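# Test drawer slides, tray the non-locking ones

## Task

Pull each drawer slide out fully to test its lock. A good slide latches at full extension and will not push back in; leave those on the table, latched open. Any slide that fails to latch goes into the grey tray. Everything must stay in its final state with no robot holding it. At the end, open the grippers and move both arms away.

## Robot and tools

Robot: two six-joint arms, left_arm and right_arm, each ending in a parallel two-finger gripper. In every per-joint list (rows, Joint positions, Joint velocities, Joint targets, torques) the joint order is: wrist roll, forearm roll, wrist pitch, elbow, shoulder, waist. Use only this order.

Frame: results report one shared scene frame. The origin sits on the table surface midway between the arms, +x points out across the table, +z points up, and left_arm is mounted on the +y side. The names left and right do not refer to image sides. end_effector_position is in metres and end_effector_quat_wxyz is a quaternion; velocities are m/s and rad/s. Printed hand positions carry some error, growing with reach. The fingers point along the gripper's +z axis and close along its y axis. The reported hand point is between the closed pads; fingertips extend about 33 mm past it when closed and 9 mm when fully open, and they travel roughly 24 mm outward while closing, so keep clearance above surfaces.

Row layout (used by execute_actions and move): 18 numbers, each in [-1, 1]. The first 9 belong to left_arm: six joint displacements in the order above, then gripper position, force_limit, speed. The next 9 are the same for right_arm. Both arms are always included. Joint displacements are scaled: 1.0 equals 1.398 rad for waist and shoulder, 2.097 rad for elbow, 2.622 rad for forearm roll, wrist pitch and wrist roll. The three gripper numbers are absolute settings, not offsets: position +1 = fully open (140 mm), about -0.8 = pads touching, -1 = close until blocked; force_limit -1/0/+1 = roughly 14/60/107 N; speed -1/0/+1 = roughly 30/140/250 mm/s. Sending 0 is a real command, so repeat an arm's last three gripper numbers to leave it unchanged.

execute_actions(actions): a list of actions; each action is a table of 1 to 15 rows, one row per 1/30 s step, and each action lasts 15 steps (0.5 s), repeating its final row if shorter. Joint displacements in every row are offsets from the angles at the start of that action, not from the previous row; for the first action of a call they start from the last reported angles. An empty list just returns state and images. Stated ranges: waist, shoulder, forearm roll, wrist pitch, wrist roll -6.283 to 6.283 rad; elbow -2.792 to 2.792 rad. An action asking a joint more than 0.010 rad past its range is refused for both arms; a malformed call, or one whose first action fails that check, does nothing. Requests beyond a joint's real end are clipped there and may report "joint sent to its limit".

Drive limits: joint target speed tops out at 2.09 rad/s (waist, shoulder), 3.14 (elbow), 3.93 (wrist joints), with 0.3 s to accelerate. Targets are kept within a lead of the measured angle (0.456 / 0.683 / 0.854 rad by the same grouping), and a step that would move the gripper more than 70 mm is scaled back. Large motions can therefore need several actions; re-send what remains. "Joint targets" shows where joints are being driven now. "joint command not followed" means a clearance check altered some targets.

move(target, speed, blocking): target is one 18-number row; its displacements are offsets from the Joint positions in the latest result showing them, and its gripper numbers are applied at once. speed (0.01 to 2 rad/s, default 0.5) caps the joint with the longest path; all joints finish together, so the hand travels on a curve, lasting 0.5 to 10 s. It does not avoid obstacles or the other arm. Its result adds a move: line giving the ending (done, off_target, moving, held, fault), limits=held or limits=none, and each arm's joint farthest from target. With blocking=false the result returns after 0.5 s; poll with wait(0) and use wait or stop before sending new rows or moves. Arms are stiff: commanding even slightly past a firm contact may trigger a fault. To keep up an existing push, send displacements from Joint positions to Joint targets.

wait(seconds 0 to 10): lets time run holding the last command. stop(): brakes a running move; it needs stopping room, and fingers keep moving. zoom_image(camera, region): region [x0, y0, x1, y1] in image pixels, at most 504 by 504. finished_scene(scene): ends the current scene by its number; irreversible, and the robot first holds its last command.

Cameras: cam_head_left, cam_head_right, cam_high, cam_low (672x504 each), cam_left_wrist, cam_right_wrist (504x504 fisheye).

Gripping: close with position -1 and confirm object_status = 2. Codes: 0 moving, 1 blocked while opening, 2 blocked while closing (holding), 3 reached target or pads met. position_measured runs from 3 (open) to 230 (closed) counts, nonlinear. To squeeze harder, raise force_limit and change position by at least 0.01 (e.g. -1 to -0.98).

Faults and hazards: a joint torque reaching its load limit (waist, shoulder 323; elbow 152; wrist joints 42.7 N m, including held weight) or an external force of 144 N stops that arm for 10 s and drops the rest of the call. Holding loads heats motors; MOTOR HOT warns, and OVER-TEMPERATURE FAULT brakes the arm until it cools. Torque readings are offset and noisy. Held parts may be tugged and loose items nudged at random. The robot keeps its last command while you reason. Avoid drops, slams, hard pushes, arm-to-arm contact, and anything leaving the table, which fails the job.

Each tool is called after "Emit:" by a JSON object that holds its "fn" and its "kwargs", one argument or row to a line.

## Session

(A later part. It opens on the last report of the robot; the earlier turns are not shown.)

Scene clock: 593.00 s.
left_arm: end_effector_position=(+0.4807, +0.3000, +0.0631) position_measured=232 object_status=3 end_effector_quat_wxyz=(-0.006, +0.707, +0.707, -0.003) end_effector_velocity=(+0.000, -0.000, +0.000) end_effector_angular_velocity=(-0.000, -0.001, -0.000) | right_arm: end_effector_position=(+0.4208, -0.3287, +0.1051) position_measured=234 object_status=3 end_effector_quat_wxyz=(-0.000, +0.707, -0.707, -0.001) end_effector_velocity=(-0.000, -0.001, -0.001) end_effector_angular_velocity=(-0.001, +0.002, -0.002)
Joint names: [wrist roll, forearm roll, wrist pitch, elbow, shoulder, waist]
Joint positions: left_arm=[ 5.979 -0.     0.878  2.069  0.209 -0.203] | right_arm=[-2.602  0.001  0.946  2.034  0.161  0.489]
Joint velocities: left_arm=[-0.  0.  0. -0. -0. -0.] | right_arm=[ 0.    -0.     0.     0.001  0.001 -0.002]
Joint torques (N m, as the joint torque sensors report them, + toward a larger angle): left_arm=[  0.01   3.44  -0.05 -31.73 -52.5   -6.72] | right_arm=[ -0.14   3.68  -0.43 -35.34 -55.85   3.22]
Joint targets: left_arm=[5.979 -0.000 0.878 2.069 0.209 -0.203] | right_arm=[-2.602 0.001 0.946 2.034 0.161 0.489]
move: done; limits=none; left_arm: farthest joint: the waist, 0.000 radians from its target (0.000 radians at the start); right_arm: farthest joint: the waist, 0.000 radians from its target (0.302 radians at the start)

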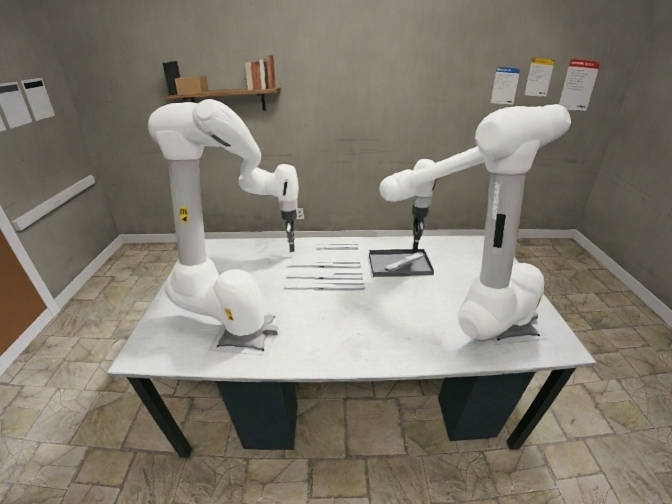

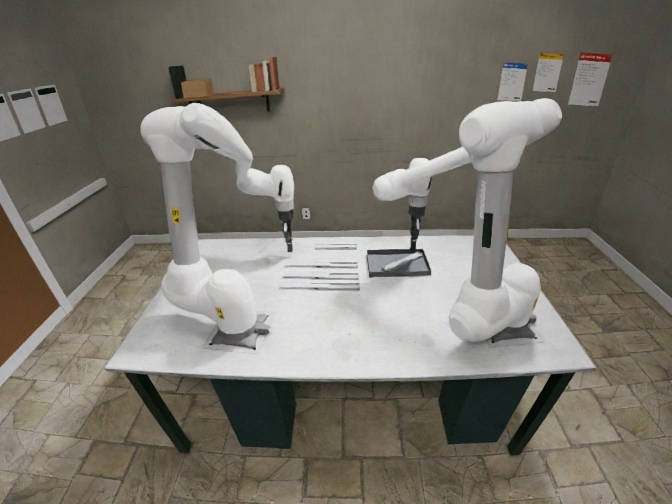

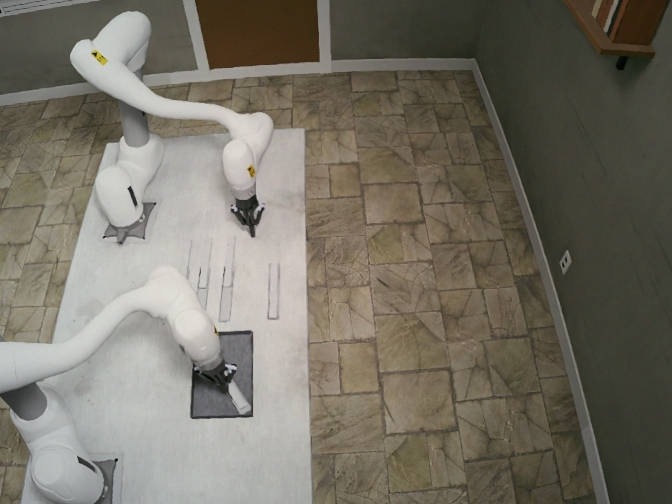

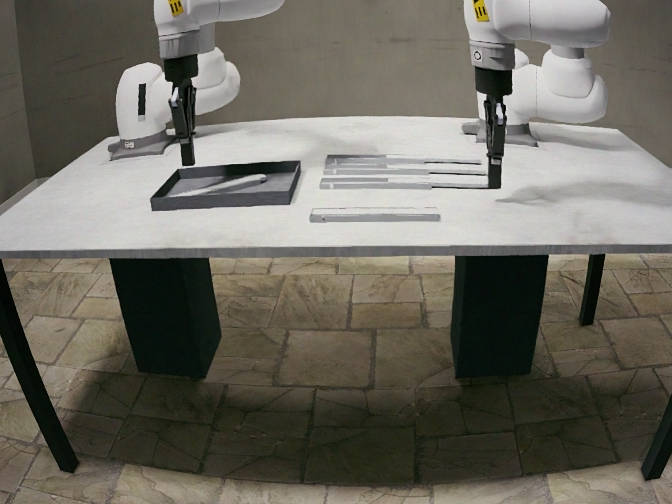

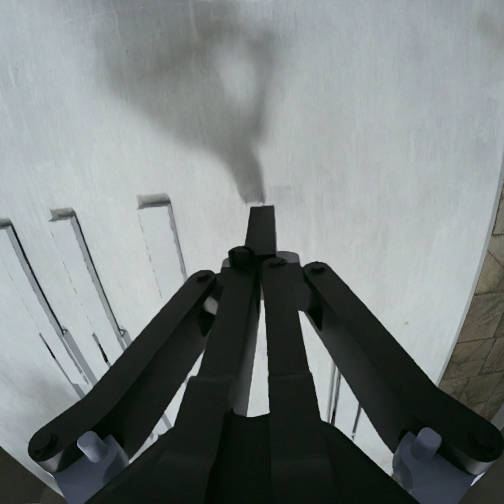

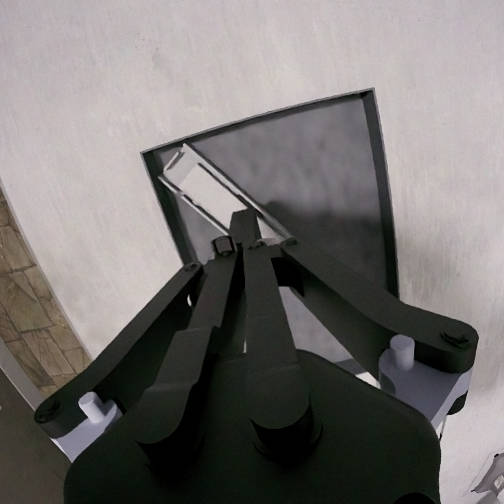

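Emit:
{"fn": "execute_actions", "kwargs": {
  "actions": []
}}

Scene clock: 615.43 s.
left_arm: end_effector_position=(+0.4807, +0.3000, +0.0631) position_measured=232 object_status=3 end_effector_quat_wxyz=(-0.006, +0.707, +0.707, -0.003) end_effector_velocity=(-0.001, -0.000, -0.001) end_effector_angular_velocity=(-0.001, +0.002, +0.001) | right_arm: end_effector_position=(+0.4208, -0.3287, +0.1051) position_measured=234 object_status=3 end_effector_quat_wxyz=(-0.000, +0.707, -0.707, -0.001) end_effector_velocity=(-0.000, +0.000, +0.000) end_effector_angular_velocity=(+0.000, +0.000, -0.001)
Joint names: [wrist roll, forearm roll, wrist pitch, elbow, shoulder, waist]
Joint positions: left_arm=[ 5.979 -0.     0.878  2.069  0.209 -0.203] | right_arm=[-2.602  0.001  0.946  2.034  0.161  0.489]
Joint velocities: left_arm=[-0.    -0.001 -0.     0.001  0.    -0.   ] | right_arm=[ 0.  0.  0.  0. -0. -0.]
Joint torques (N m, as the joint torque sensors report them, + toward a larger angle): left_arm=[ -0.03   3.48   0.1  -31.87 -52.81  -5.86] | right_arm=[ -0.14   3.61  -0.29 -35.08 -55.76   2.59]
Joint targets: left_arm=[5.979 -0.000 0.878 2.069 0.209 -0.203] | right_arm=[-2.602 0.001 0.946 2.034 0.161 0.489]

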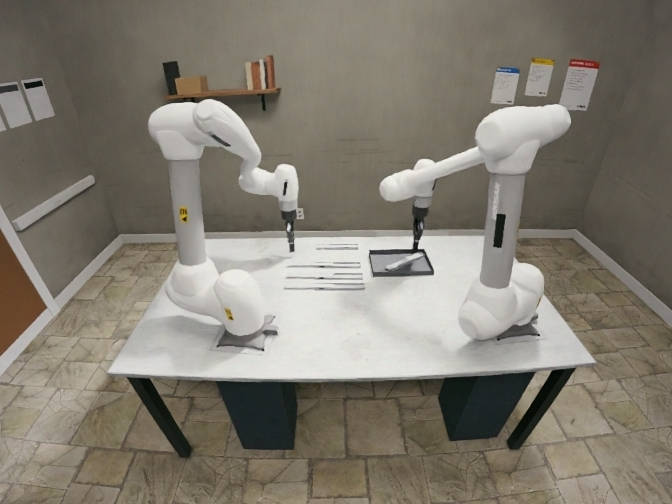

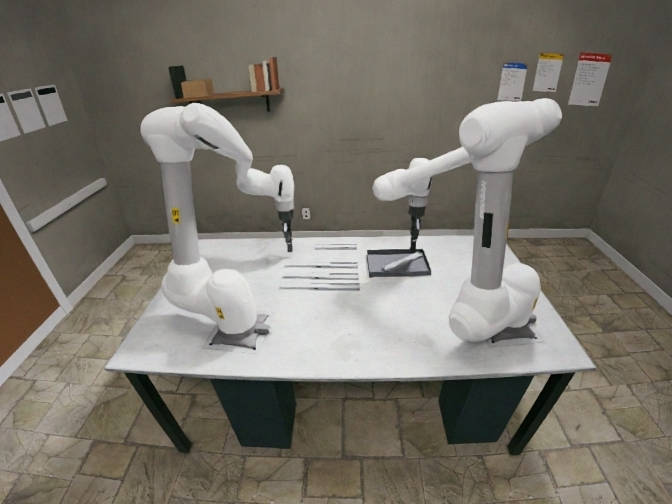

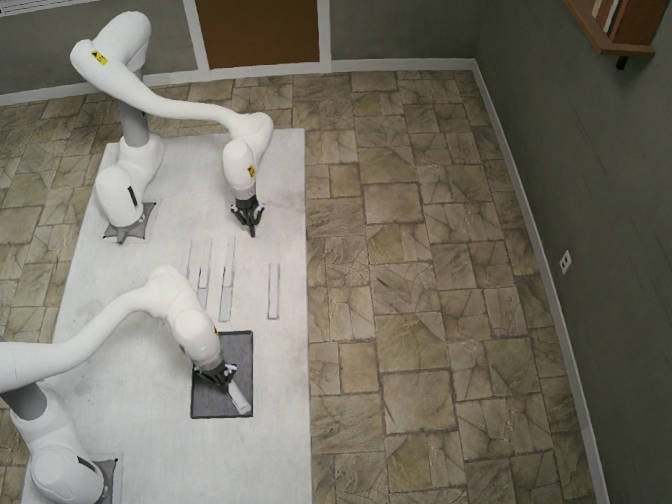

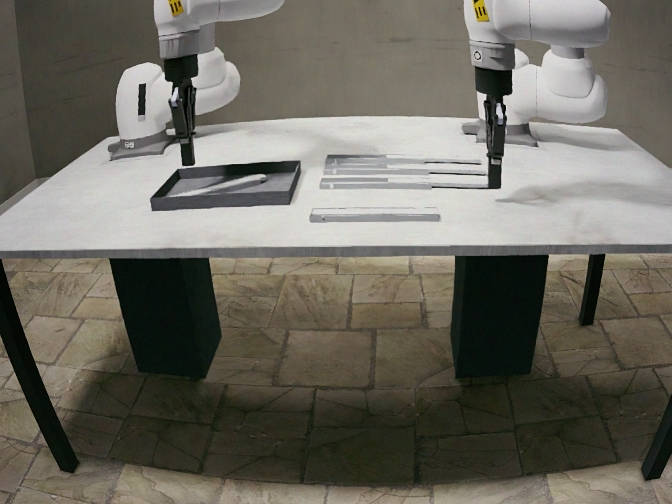

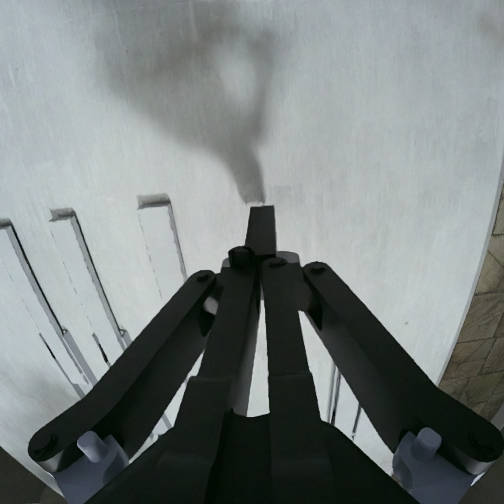

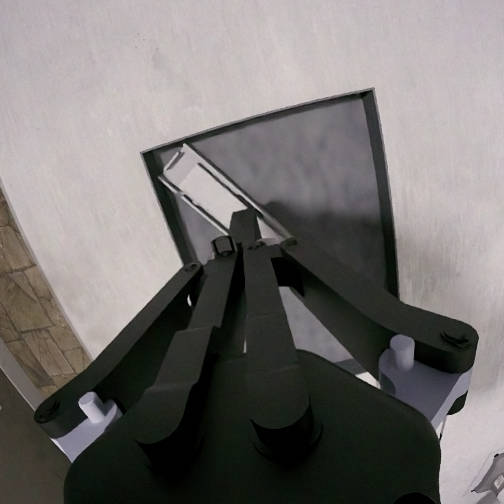

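Emit:
{"fn": "move", "kwargs": {
  "target": [-0.0616,0,0.0188,-0.1093,0.1291,-0.1157,-1,-0.5,0,0.0870,0,0.0784,-0.3052,0.3112,0.1634,0,-0.3,0],
  "speed": 0.3
}}

Scene clock: 635.63 s.
left_arm: end_effector_position=(+0.5632, +0.1601, +0.0513) position_measured=232 object_status=3 end_effector_quat_wxyz=(-0.007, +0.707, +0.707, -0.002) end_effector_velocity=(+0.000, +0.000, +0.000) end_effector_angular_velocity=(+0.001, +0.000, -0.000) | right_arm: end_effector_position=(+0.5573, -0.0211, +0.1053) position_measured=129 object_status=3 end_effector_quat_wxyz=(+0.000, +0.707, -0.707, -0.001) end_effector_velocity=(-0.000, -0.000, -0.001) end_effector_angular_velocity=(-0.001, +0.001, -0.001)
Joint names: [wrist roll, forearm roll, wrist pitch, elbow, shoulder, waist]
Joint positions: left_arm=[ 5.818 -0.     0.927  1.84   0.39  -0.365] | right_arm=[-2.374  0.001  1.152  1.394  0.596  0.718]
Joint velocities: left_arm=[-0.     0.001  0.001 -0.     0.    -0.   ] | right_arm=[ 0.001  0.    -0.     0.     0.002  0.   ]
Joint torques (N m, as the joint torque sensors report them, + toward a larger angle): left_arm=[ -0.17   3.43   0.21 -33.58 -72.54  -6.37] | right_arm=[  -0.12    3.98   -0.35  -39.38 -102.92    2.11]
Joint targets: left_arm=[5.818 -0.000 0.927 1.840 0.390 -0.365] | right_arm=[-2.374 0.001 1.152 1.394 0.596 0.718]
move: done; limits=none; left_arm: farthest joint: the waist, 0.000 radians from its target (0.161 radians at the start); right_arm: farthest joint: the waist, 0.000 radians from its target (0.228 radians at the start)

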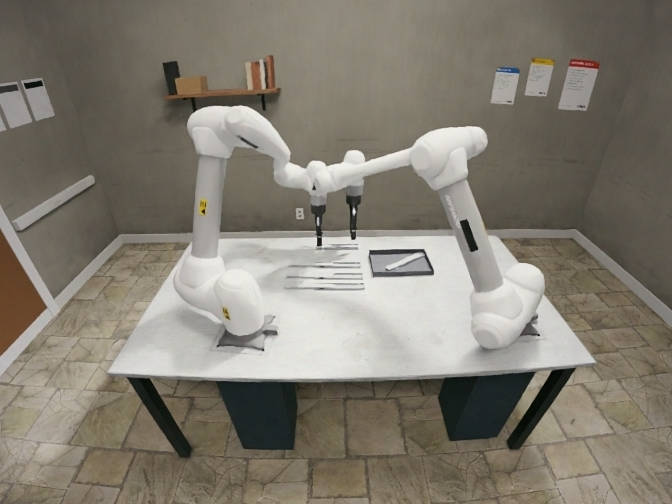

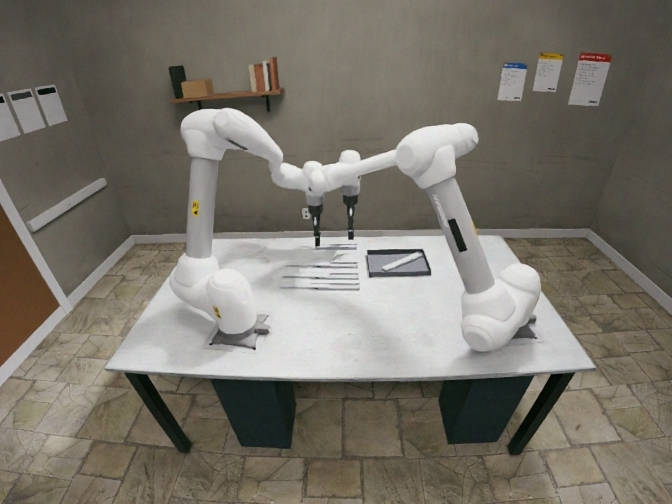

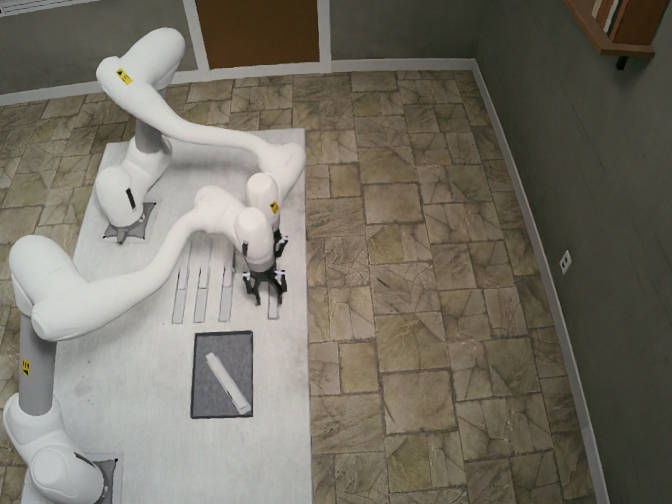

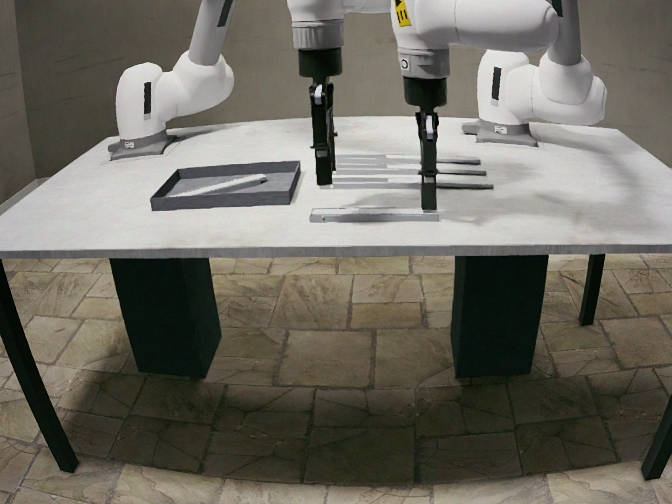

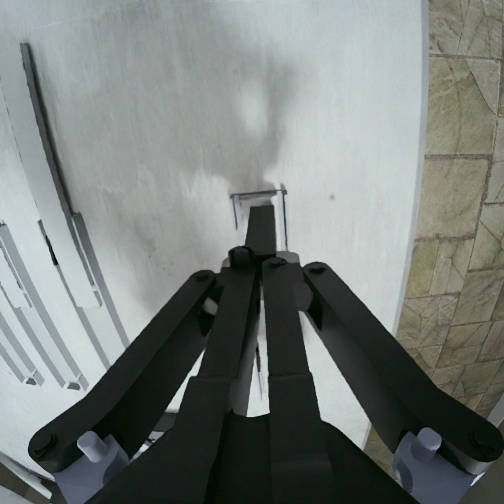

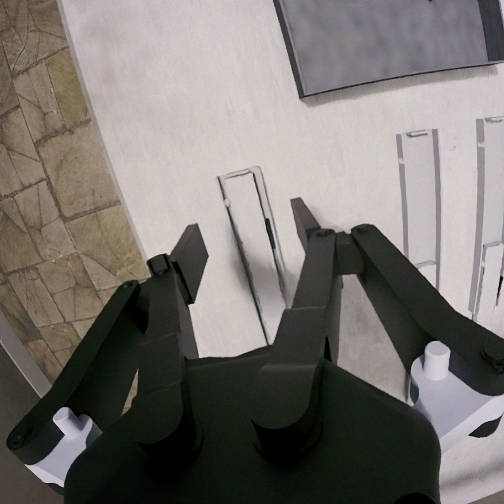

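Emit:
{"fn": "move", "kwargs": {
  "target": [0,0,0,0,0,0,-1,-0.5,0,0,0,-0.0376,0.0223,0.0371,0,0,-0.3,0],
  "speed": 0.08
}}

Emit:
{"fn": "move", "kwargs": {
  "target": [0,0,0,0,0,0,-1,-0.5,0,0,0,0,0,0,0,-1,-0.3,-0.5]
}}

Scene clock: 657.63 s.
left_arm: end_effector_position=(+0.5632, +0.1601, +0.0513) position_measured=232 object_status=3 end_effector_quat_wxyz=(-0.007, +0.707, +0.707, -0.003) end_effector_velocity=(-0.000, -0.000, +0.000) end_effector_angular_velocity=(-0.001, -0.000, -0.000) | right_arm: end_effector_position=(+0.5581, -0.0203, +0.0375) position_measured=129 object_status=3 end_effector_quat_wxyz=(+0.000, +0.707, -0.707, -0.001) end_effector_velocity=(-0.001, +0.000, -0.000) end_effector_angular_velocity=(-0.000, +0.000, +0.001)
Joint names: [wrist roll, forearm roll, wrist pitch, elbow, shoulder, waist]
Joint positions: left_arm=[ 5.818 -0.     0.927  1.84   0.39  -0.365] | right_arm=[-2.374  0.001  1.053  1.441  0.648  0.718]
Joint velocities: left_arm=[ 0.    -0.001 -0.001  0.001 -0.001 -0.   ] | right_arm=[ 0.    -0.    -0.     0.001 -0.001  0.001]
Joint torques (N m, as the joint torque sensors report them, + toward a larger angle): left_arm=[ -0.14   3.45   0.14 -34.15 -72.54  -5.42] | right_arm=[  -0.07    3.84   -0.29  -38.01 -106.16    2.62]
Joint targets: left_arm=[5.818 -0.000 0.927 1.840 0.390 -0.365] | right_arm=[-2.374 0.001 1.053 1.441 0.648 0.718]
move: done; limits=none; left_arm: farthest joint: the waist, 0.000 radians from its target (0.000 radians at the start); right_arm: farthest joint: the waist, 0.000 radians from its target (0.000 radians at the start)

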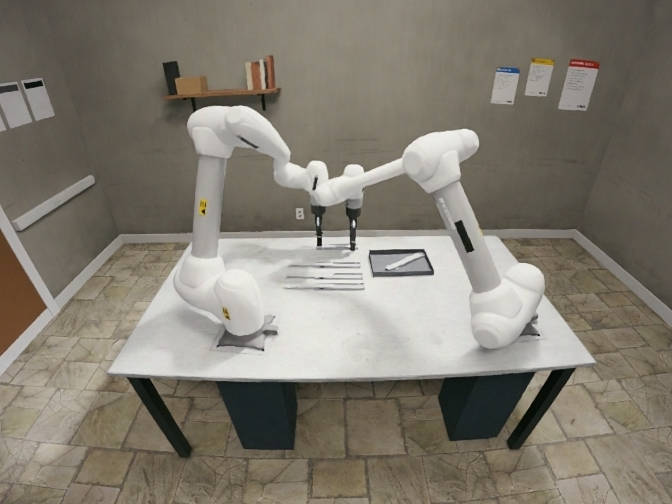

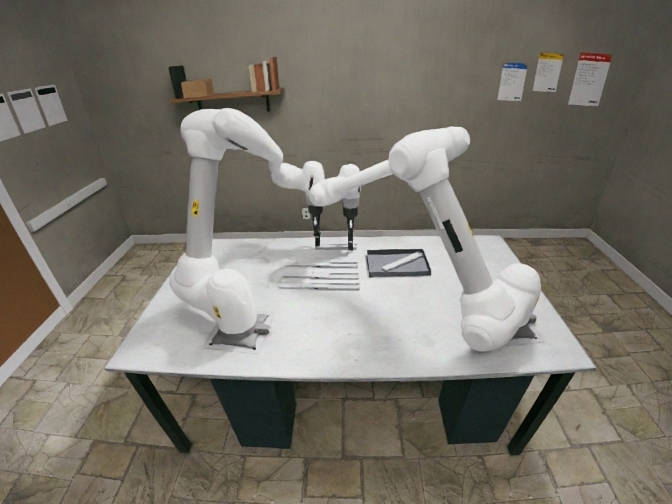

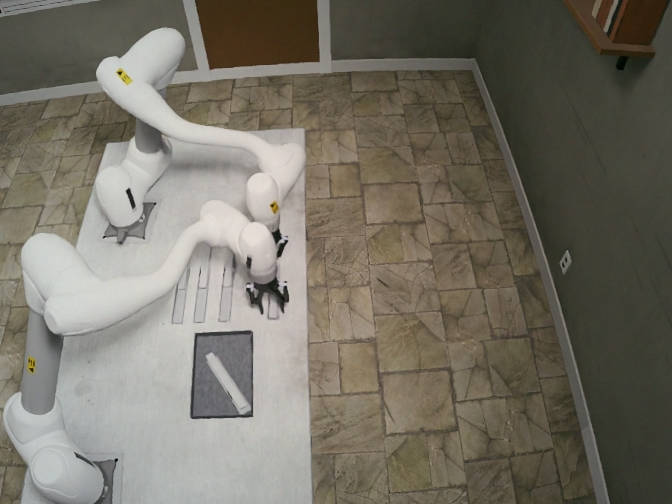

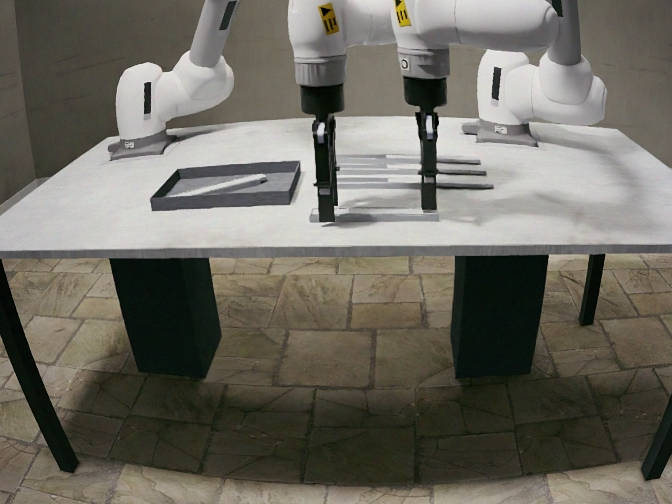

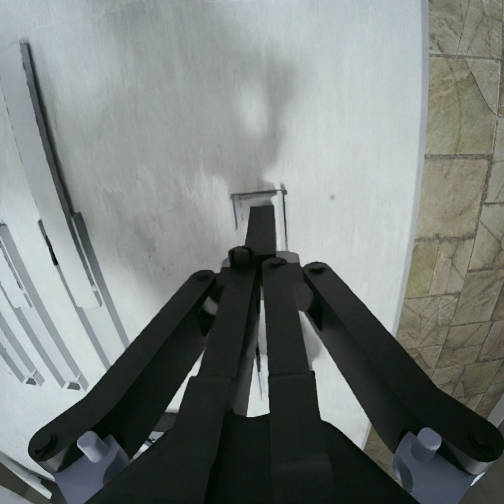

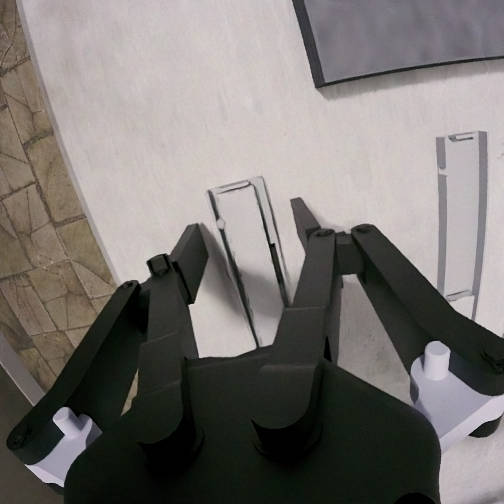

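Scene clock: 658.17 s.
left_arm: end_effector_position=(+0.5632, +0.1601, +0.0513) position_measured=232 object_status=3 end_effector_quat_wxyz=(-0.007, +0.707, +0.707, -0.003) end_effector_velocity=(-0.001, +0.000, -0.000) end_effector_angular_velocity=(+0.001, +0.002, -0.001) | right_arm: end_effector_position=(+0.5581, -0.0203, +0.0374) position_measured=173 object_status=0 end_effector_quat_wxyz=(+0.000, +0.707, -0.707, -0.001) end_effector_velocity=(+0.001, -0.001, -0.000) end_effector_angular_velocity=(-0.001, -0.000, -0.000)
Joint names: [wrist roll, forearm roll, wrist pitch, elbow, shoulder, waist]
Joint positions: left_arm=[ 5.818 -0.     0.927  1.84   0.39  -0.365] | right_arm=[-2.374  0.001  1.053  1.441  0.648  0.718]
Joint velocities: left_arm=[ 0.     0.     0.001  0.     0.    -0.   ] | right_arm=[-0.    -0.001  0.     0.     0.001 -0.001]
Joint torques (N m, as the joint torque sensors report them, + toward a larger angle): left_arm=[ -0.05   3.46   0.13 -33.52 -72.34  -4.94] | right_arm=[ -0.17   4.02  -0.45 -29.28 -91.68   2.87]
Joint targets: left_arm=[5.818 -0.000 0.927 1.840 0.390 -0.365] | right_arm=[-2.374 0.001 1.053 1.441 0.648 0.718]
move: done; limits=none; left_arm: farthest joint: the waist, 0.000 radians from its target (0.000 radians at the start); right_arm: farthest joint: the waist, 0.000 radians from its target (0.000 radians at the start)

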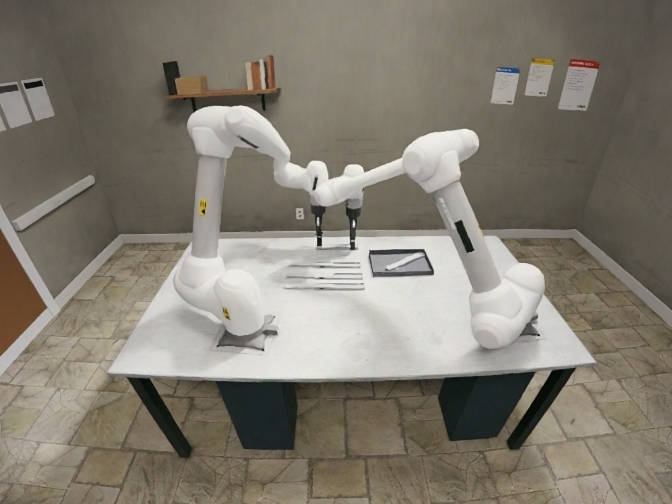

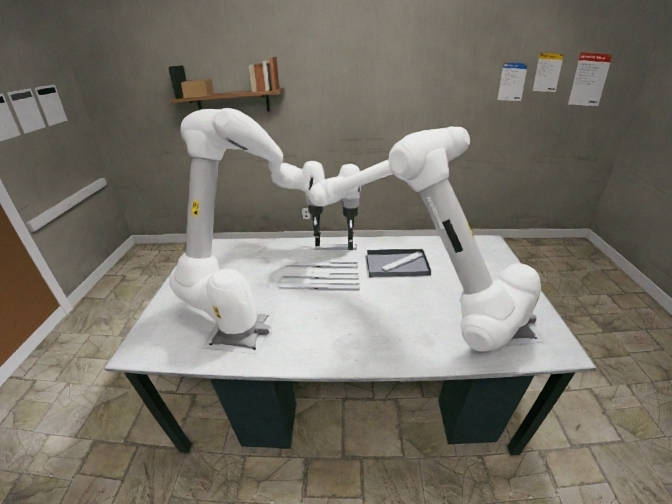

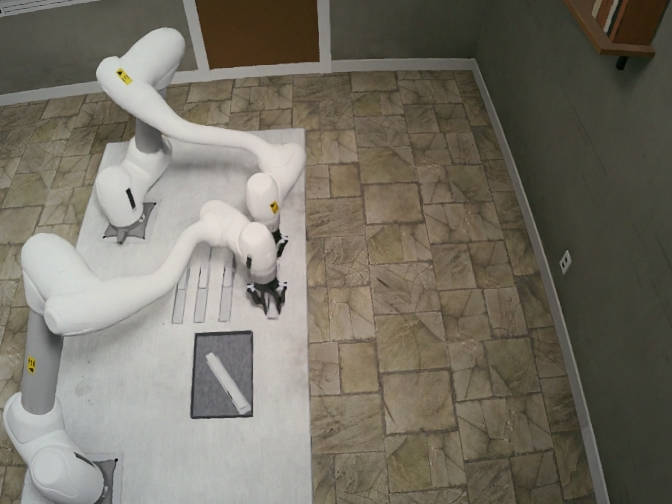

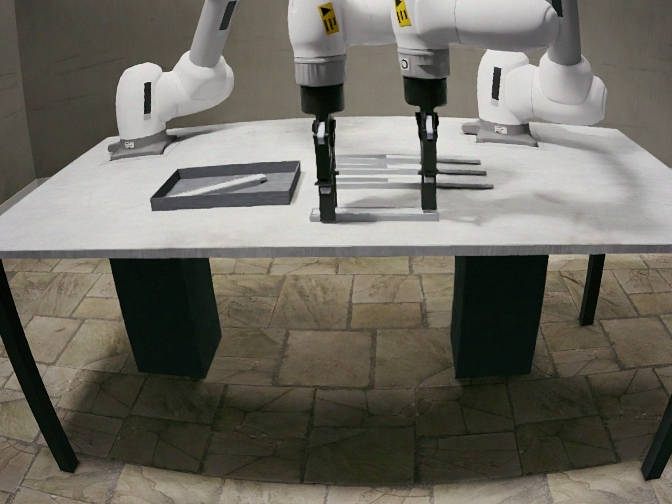

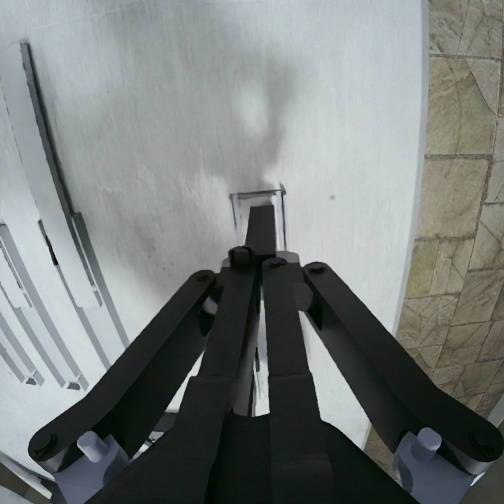

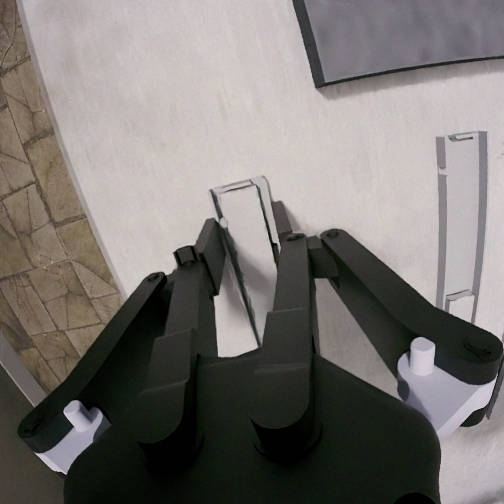

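Emit:
{"fn": "move", "kwargs": {
  "target": [0,0,-0.0032,0.0016,0.0036,0,-1,-0.5,0,0,0,0.0018,-0.001,-0.0017,0,-1,-0.3,-0.5],
  "speed": 0.02
}}

Scene clock: 669.73 s.
left_arm: end_effector_position=(+0.5632, +0.1601, +0.0464) position_measured=232 object_status=3 end_effector_quat_wxyz=(-0.007, +0.707, +0.707, -0.002) end_effector_velocity=(+0.000, -0.000, -0.001) end_effector_angular_velocity=(+0.002, -0.001, -0.002) | right_arm: end_effector_position=(+0.5581, -0.0203, +0.0405) position_measured=174 object_status=2 end_effector_quat_wxyz=(+0.000, +0.707, -0.707, -0.001) end_effector_velocity=(-0.000, +0.001, -0.000) end_effector_angular_velocity=(+0.000, +0.000, +0.000)
Joint names: [wrist roll, forearm roll, wrist pitch, elbow, shoulder, waist]
Joint positions: left_arm=[ 5.818 -0.     0.919  1.843  0.395 -0.365] | right_arm=[-2.374  0.001  1.058  1.439  0.646  0.718]
Joint velocities: left_arm=[ 0.     0.002 -0.001  0.     0.001 -0.001] | right_arm=[ 0.     0.     0.    -0.     0.     0.001]
Joint torques (N m, as the joint torque sensors report them, + toward a larger angle): left_arm=[  0.02   3.42  -0.04 -33.29 -73.16  -4.54] | right_arm=[  -0.13    3.92   -0.56  -39.89 -109.74    2.57]
Joint targets: left_arm=[5.818 -0.000 0.919 1.843 0.395 -0.365] | right_arm=[-2.374 0.001 1.058 1.439 0.646 0.718]
move: done; limits=none; left_arm: farthest joint: the waist, 0.000 radians from its target (0.000 radians at the start); right_arm: farthest joint: the waist, 0.000 radians from its target (0.000 radians at the start)

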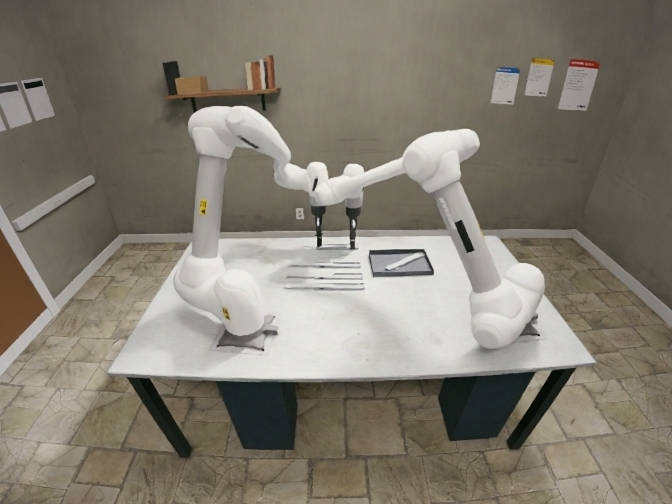

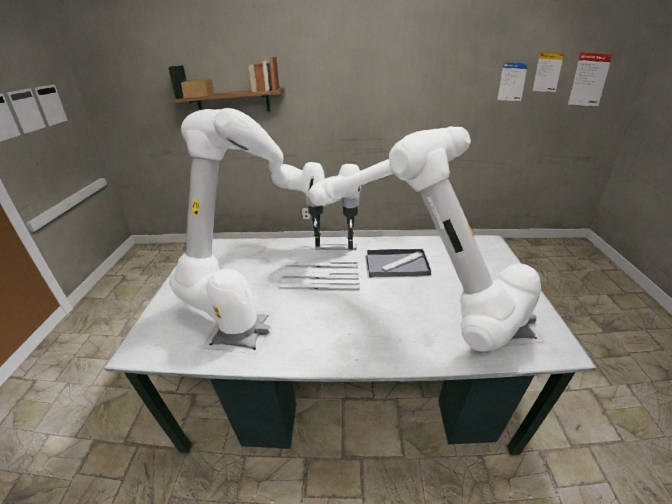

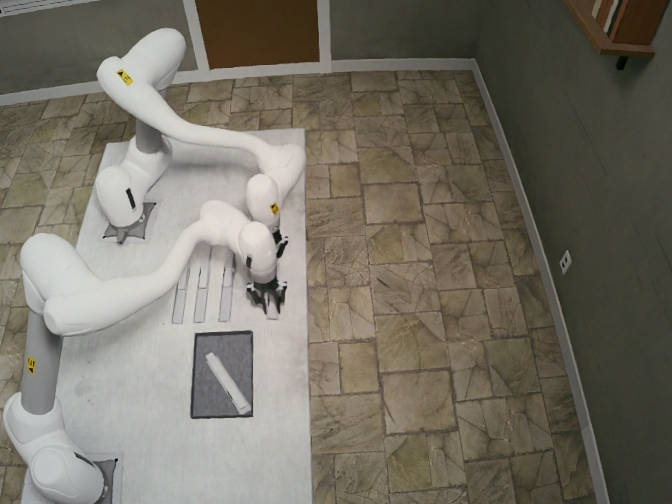

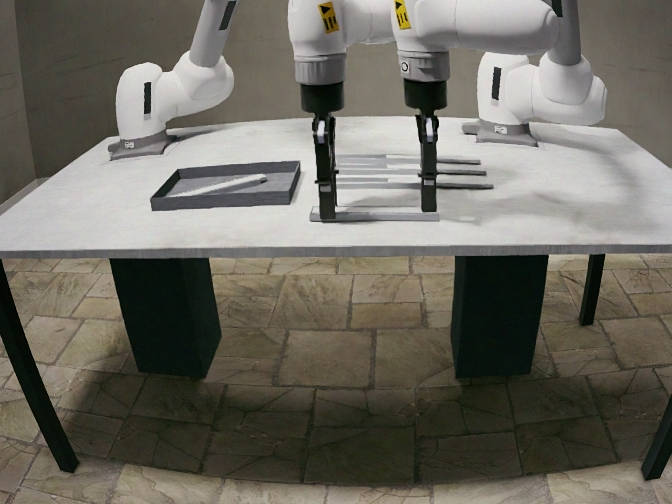

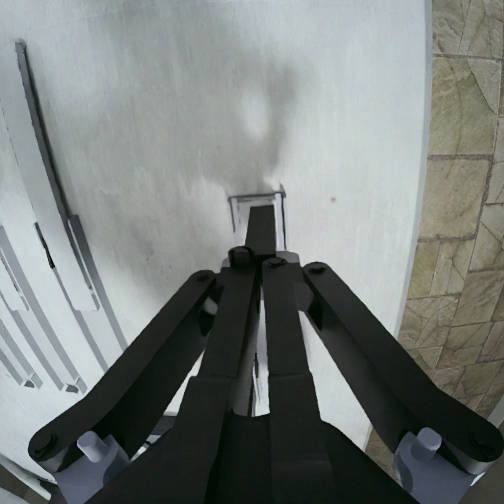

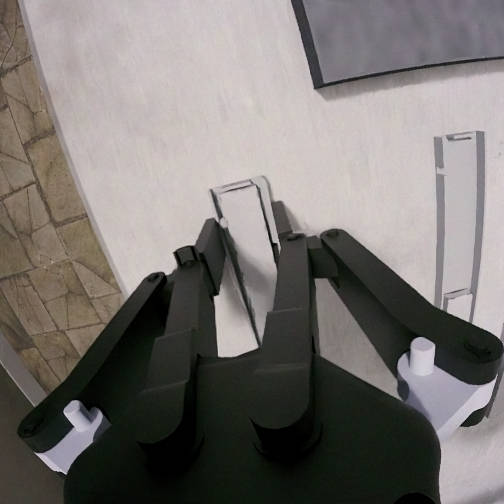

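Emit:
{"fn": "move", "kwargs": {
  "target": [0,0,-0.0013,0.00065,0.0014,0,-1,-0.5,0,0,0,0,0,0,0,-1,-0.3,-0.5],
  "speed": 0.02
}}

Scene clock: 676.70 s.
left_arm: end_effector_position=(+0.5633, +0.1601, +0.0446) position_measured=232 object_status=3 end_effector_quat_wxyz=(-0.007, +0.707, +0.707, -0.002) end_effector_velocity=(-0.001, +0.000, -0.001) end_effector_angular_velocity=(+0.000, +0.001, +0.000) | right_arm: end_effector_position=(+0.5581, -0.0203, +0.0405) position_measured=174 object_status=2 end_effector_quat_wxyz=(+0.000, +0.707, -0.707, -0.001) end_effector_velocity=(-0.000, +0.001, +0.000) end_effector_angular_velocity=(+0.001, -0.001, +0.001)
Joint names: [wrist roll, forearm roll, wrist pitch, elbow, shoulder, waist]
Joint positions: left_arm=[ 5.818 -0.     0.915  1.845  0.397 -0.365] | right_arm=[-2.374  0.001  1.058  1.439  0.646  0.718]
Joint velocities: left_arm=[-0.    -0.    -0.001  0.001  0.001  0.   ] | right_arm=[-0.    -0.    -0.    -0.001  0.     0.001]
Joint torques (N m, as the joint torque sensors report them, + toward a larger angle): left_arm=[ -0.16   3.37  -2.56 -24.66 -51.77  -7.24] | right_arm=[  -0.17    4.08   -0.14  -41.85 -113.61    2.9 ]
Joint targets: left_arm=[5.818 -0.000 0.915 1.845 0.397 -0.365] | right_arm=[-2.374 0.001 1.058 1.439 0.646 0.718]
move: done; limits=none; left_arm: farthest joint: the waist, 0.000 radians from its target (0.000 radians at the start); right_arm: farthest joint: the waist, 0.000 radians from its target (0.000 radians at the start)

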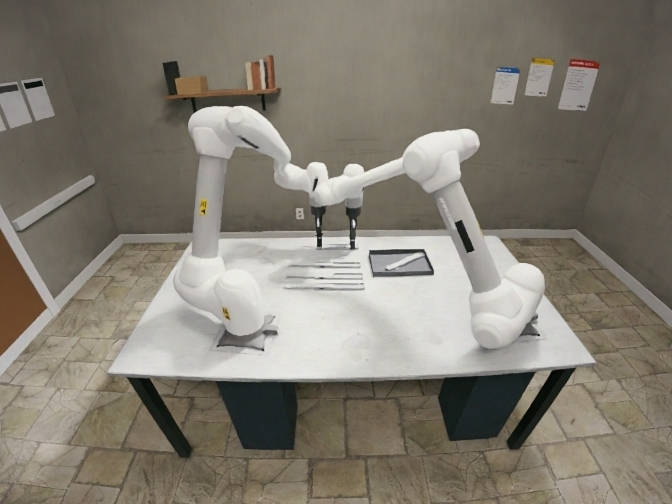

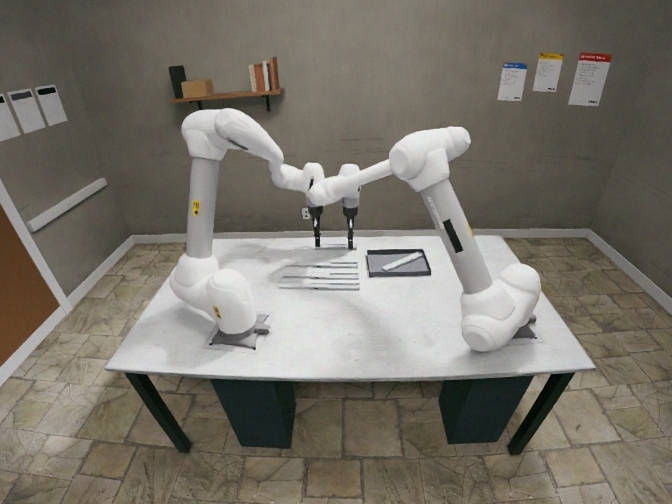

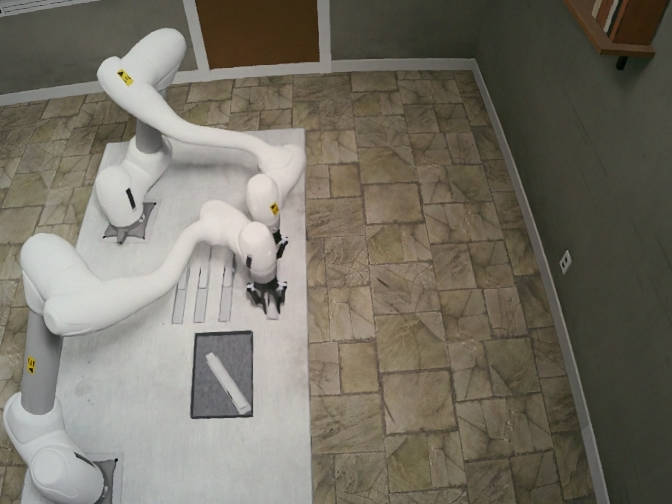

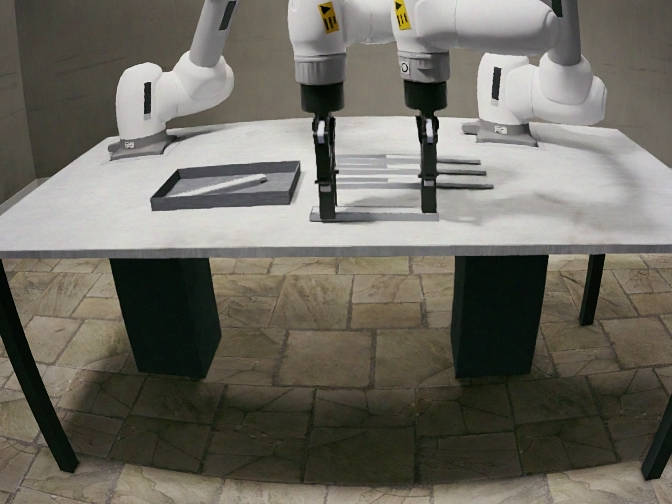

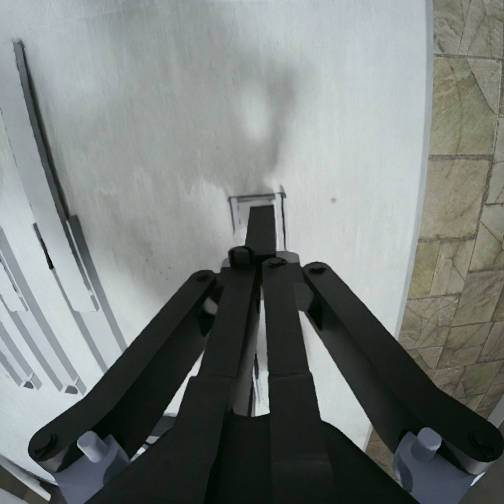

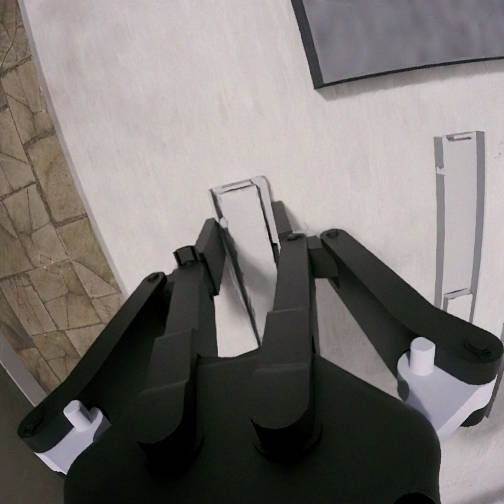

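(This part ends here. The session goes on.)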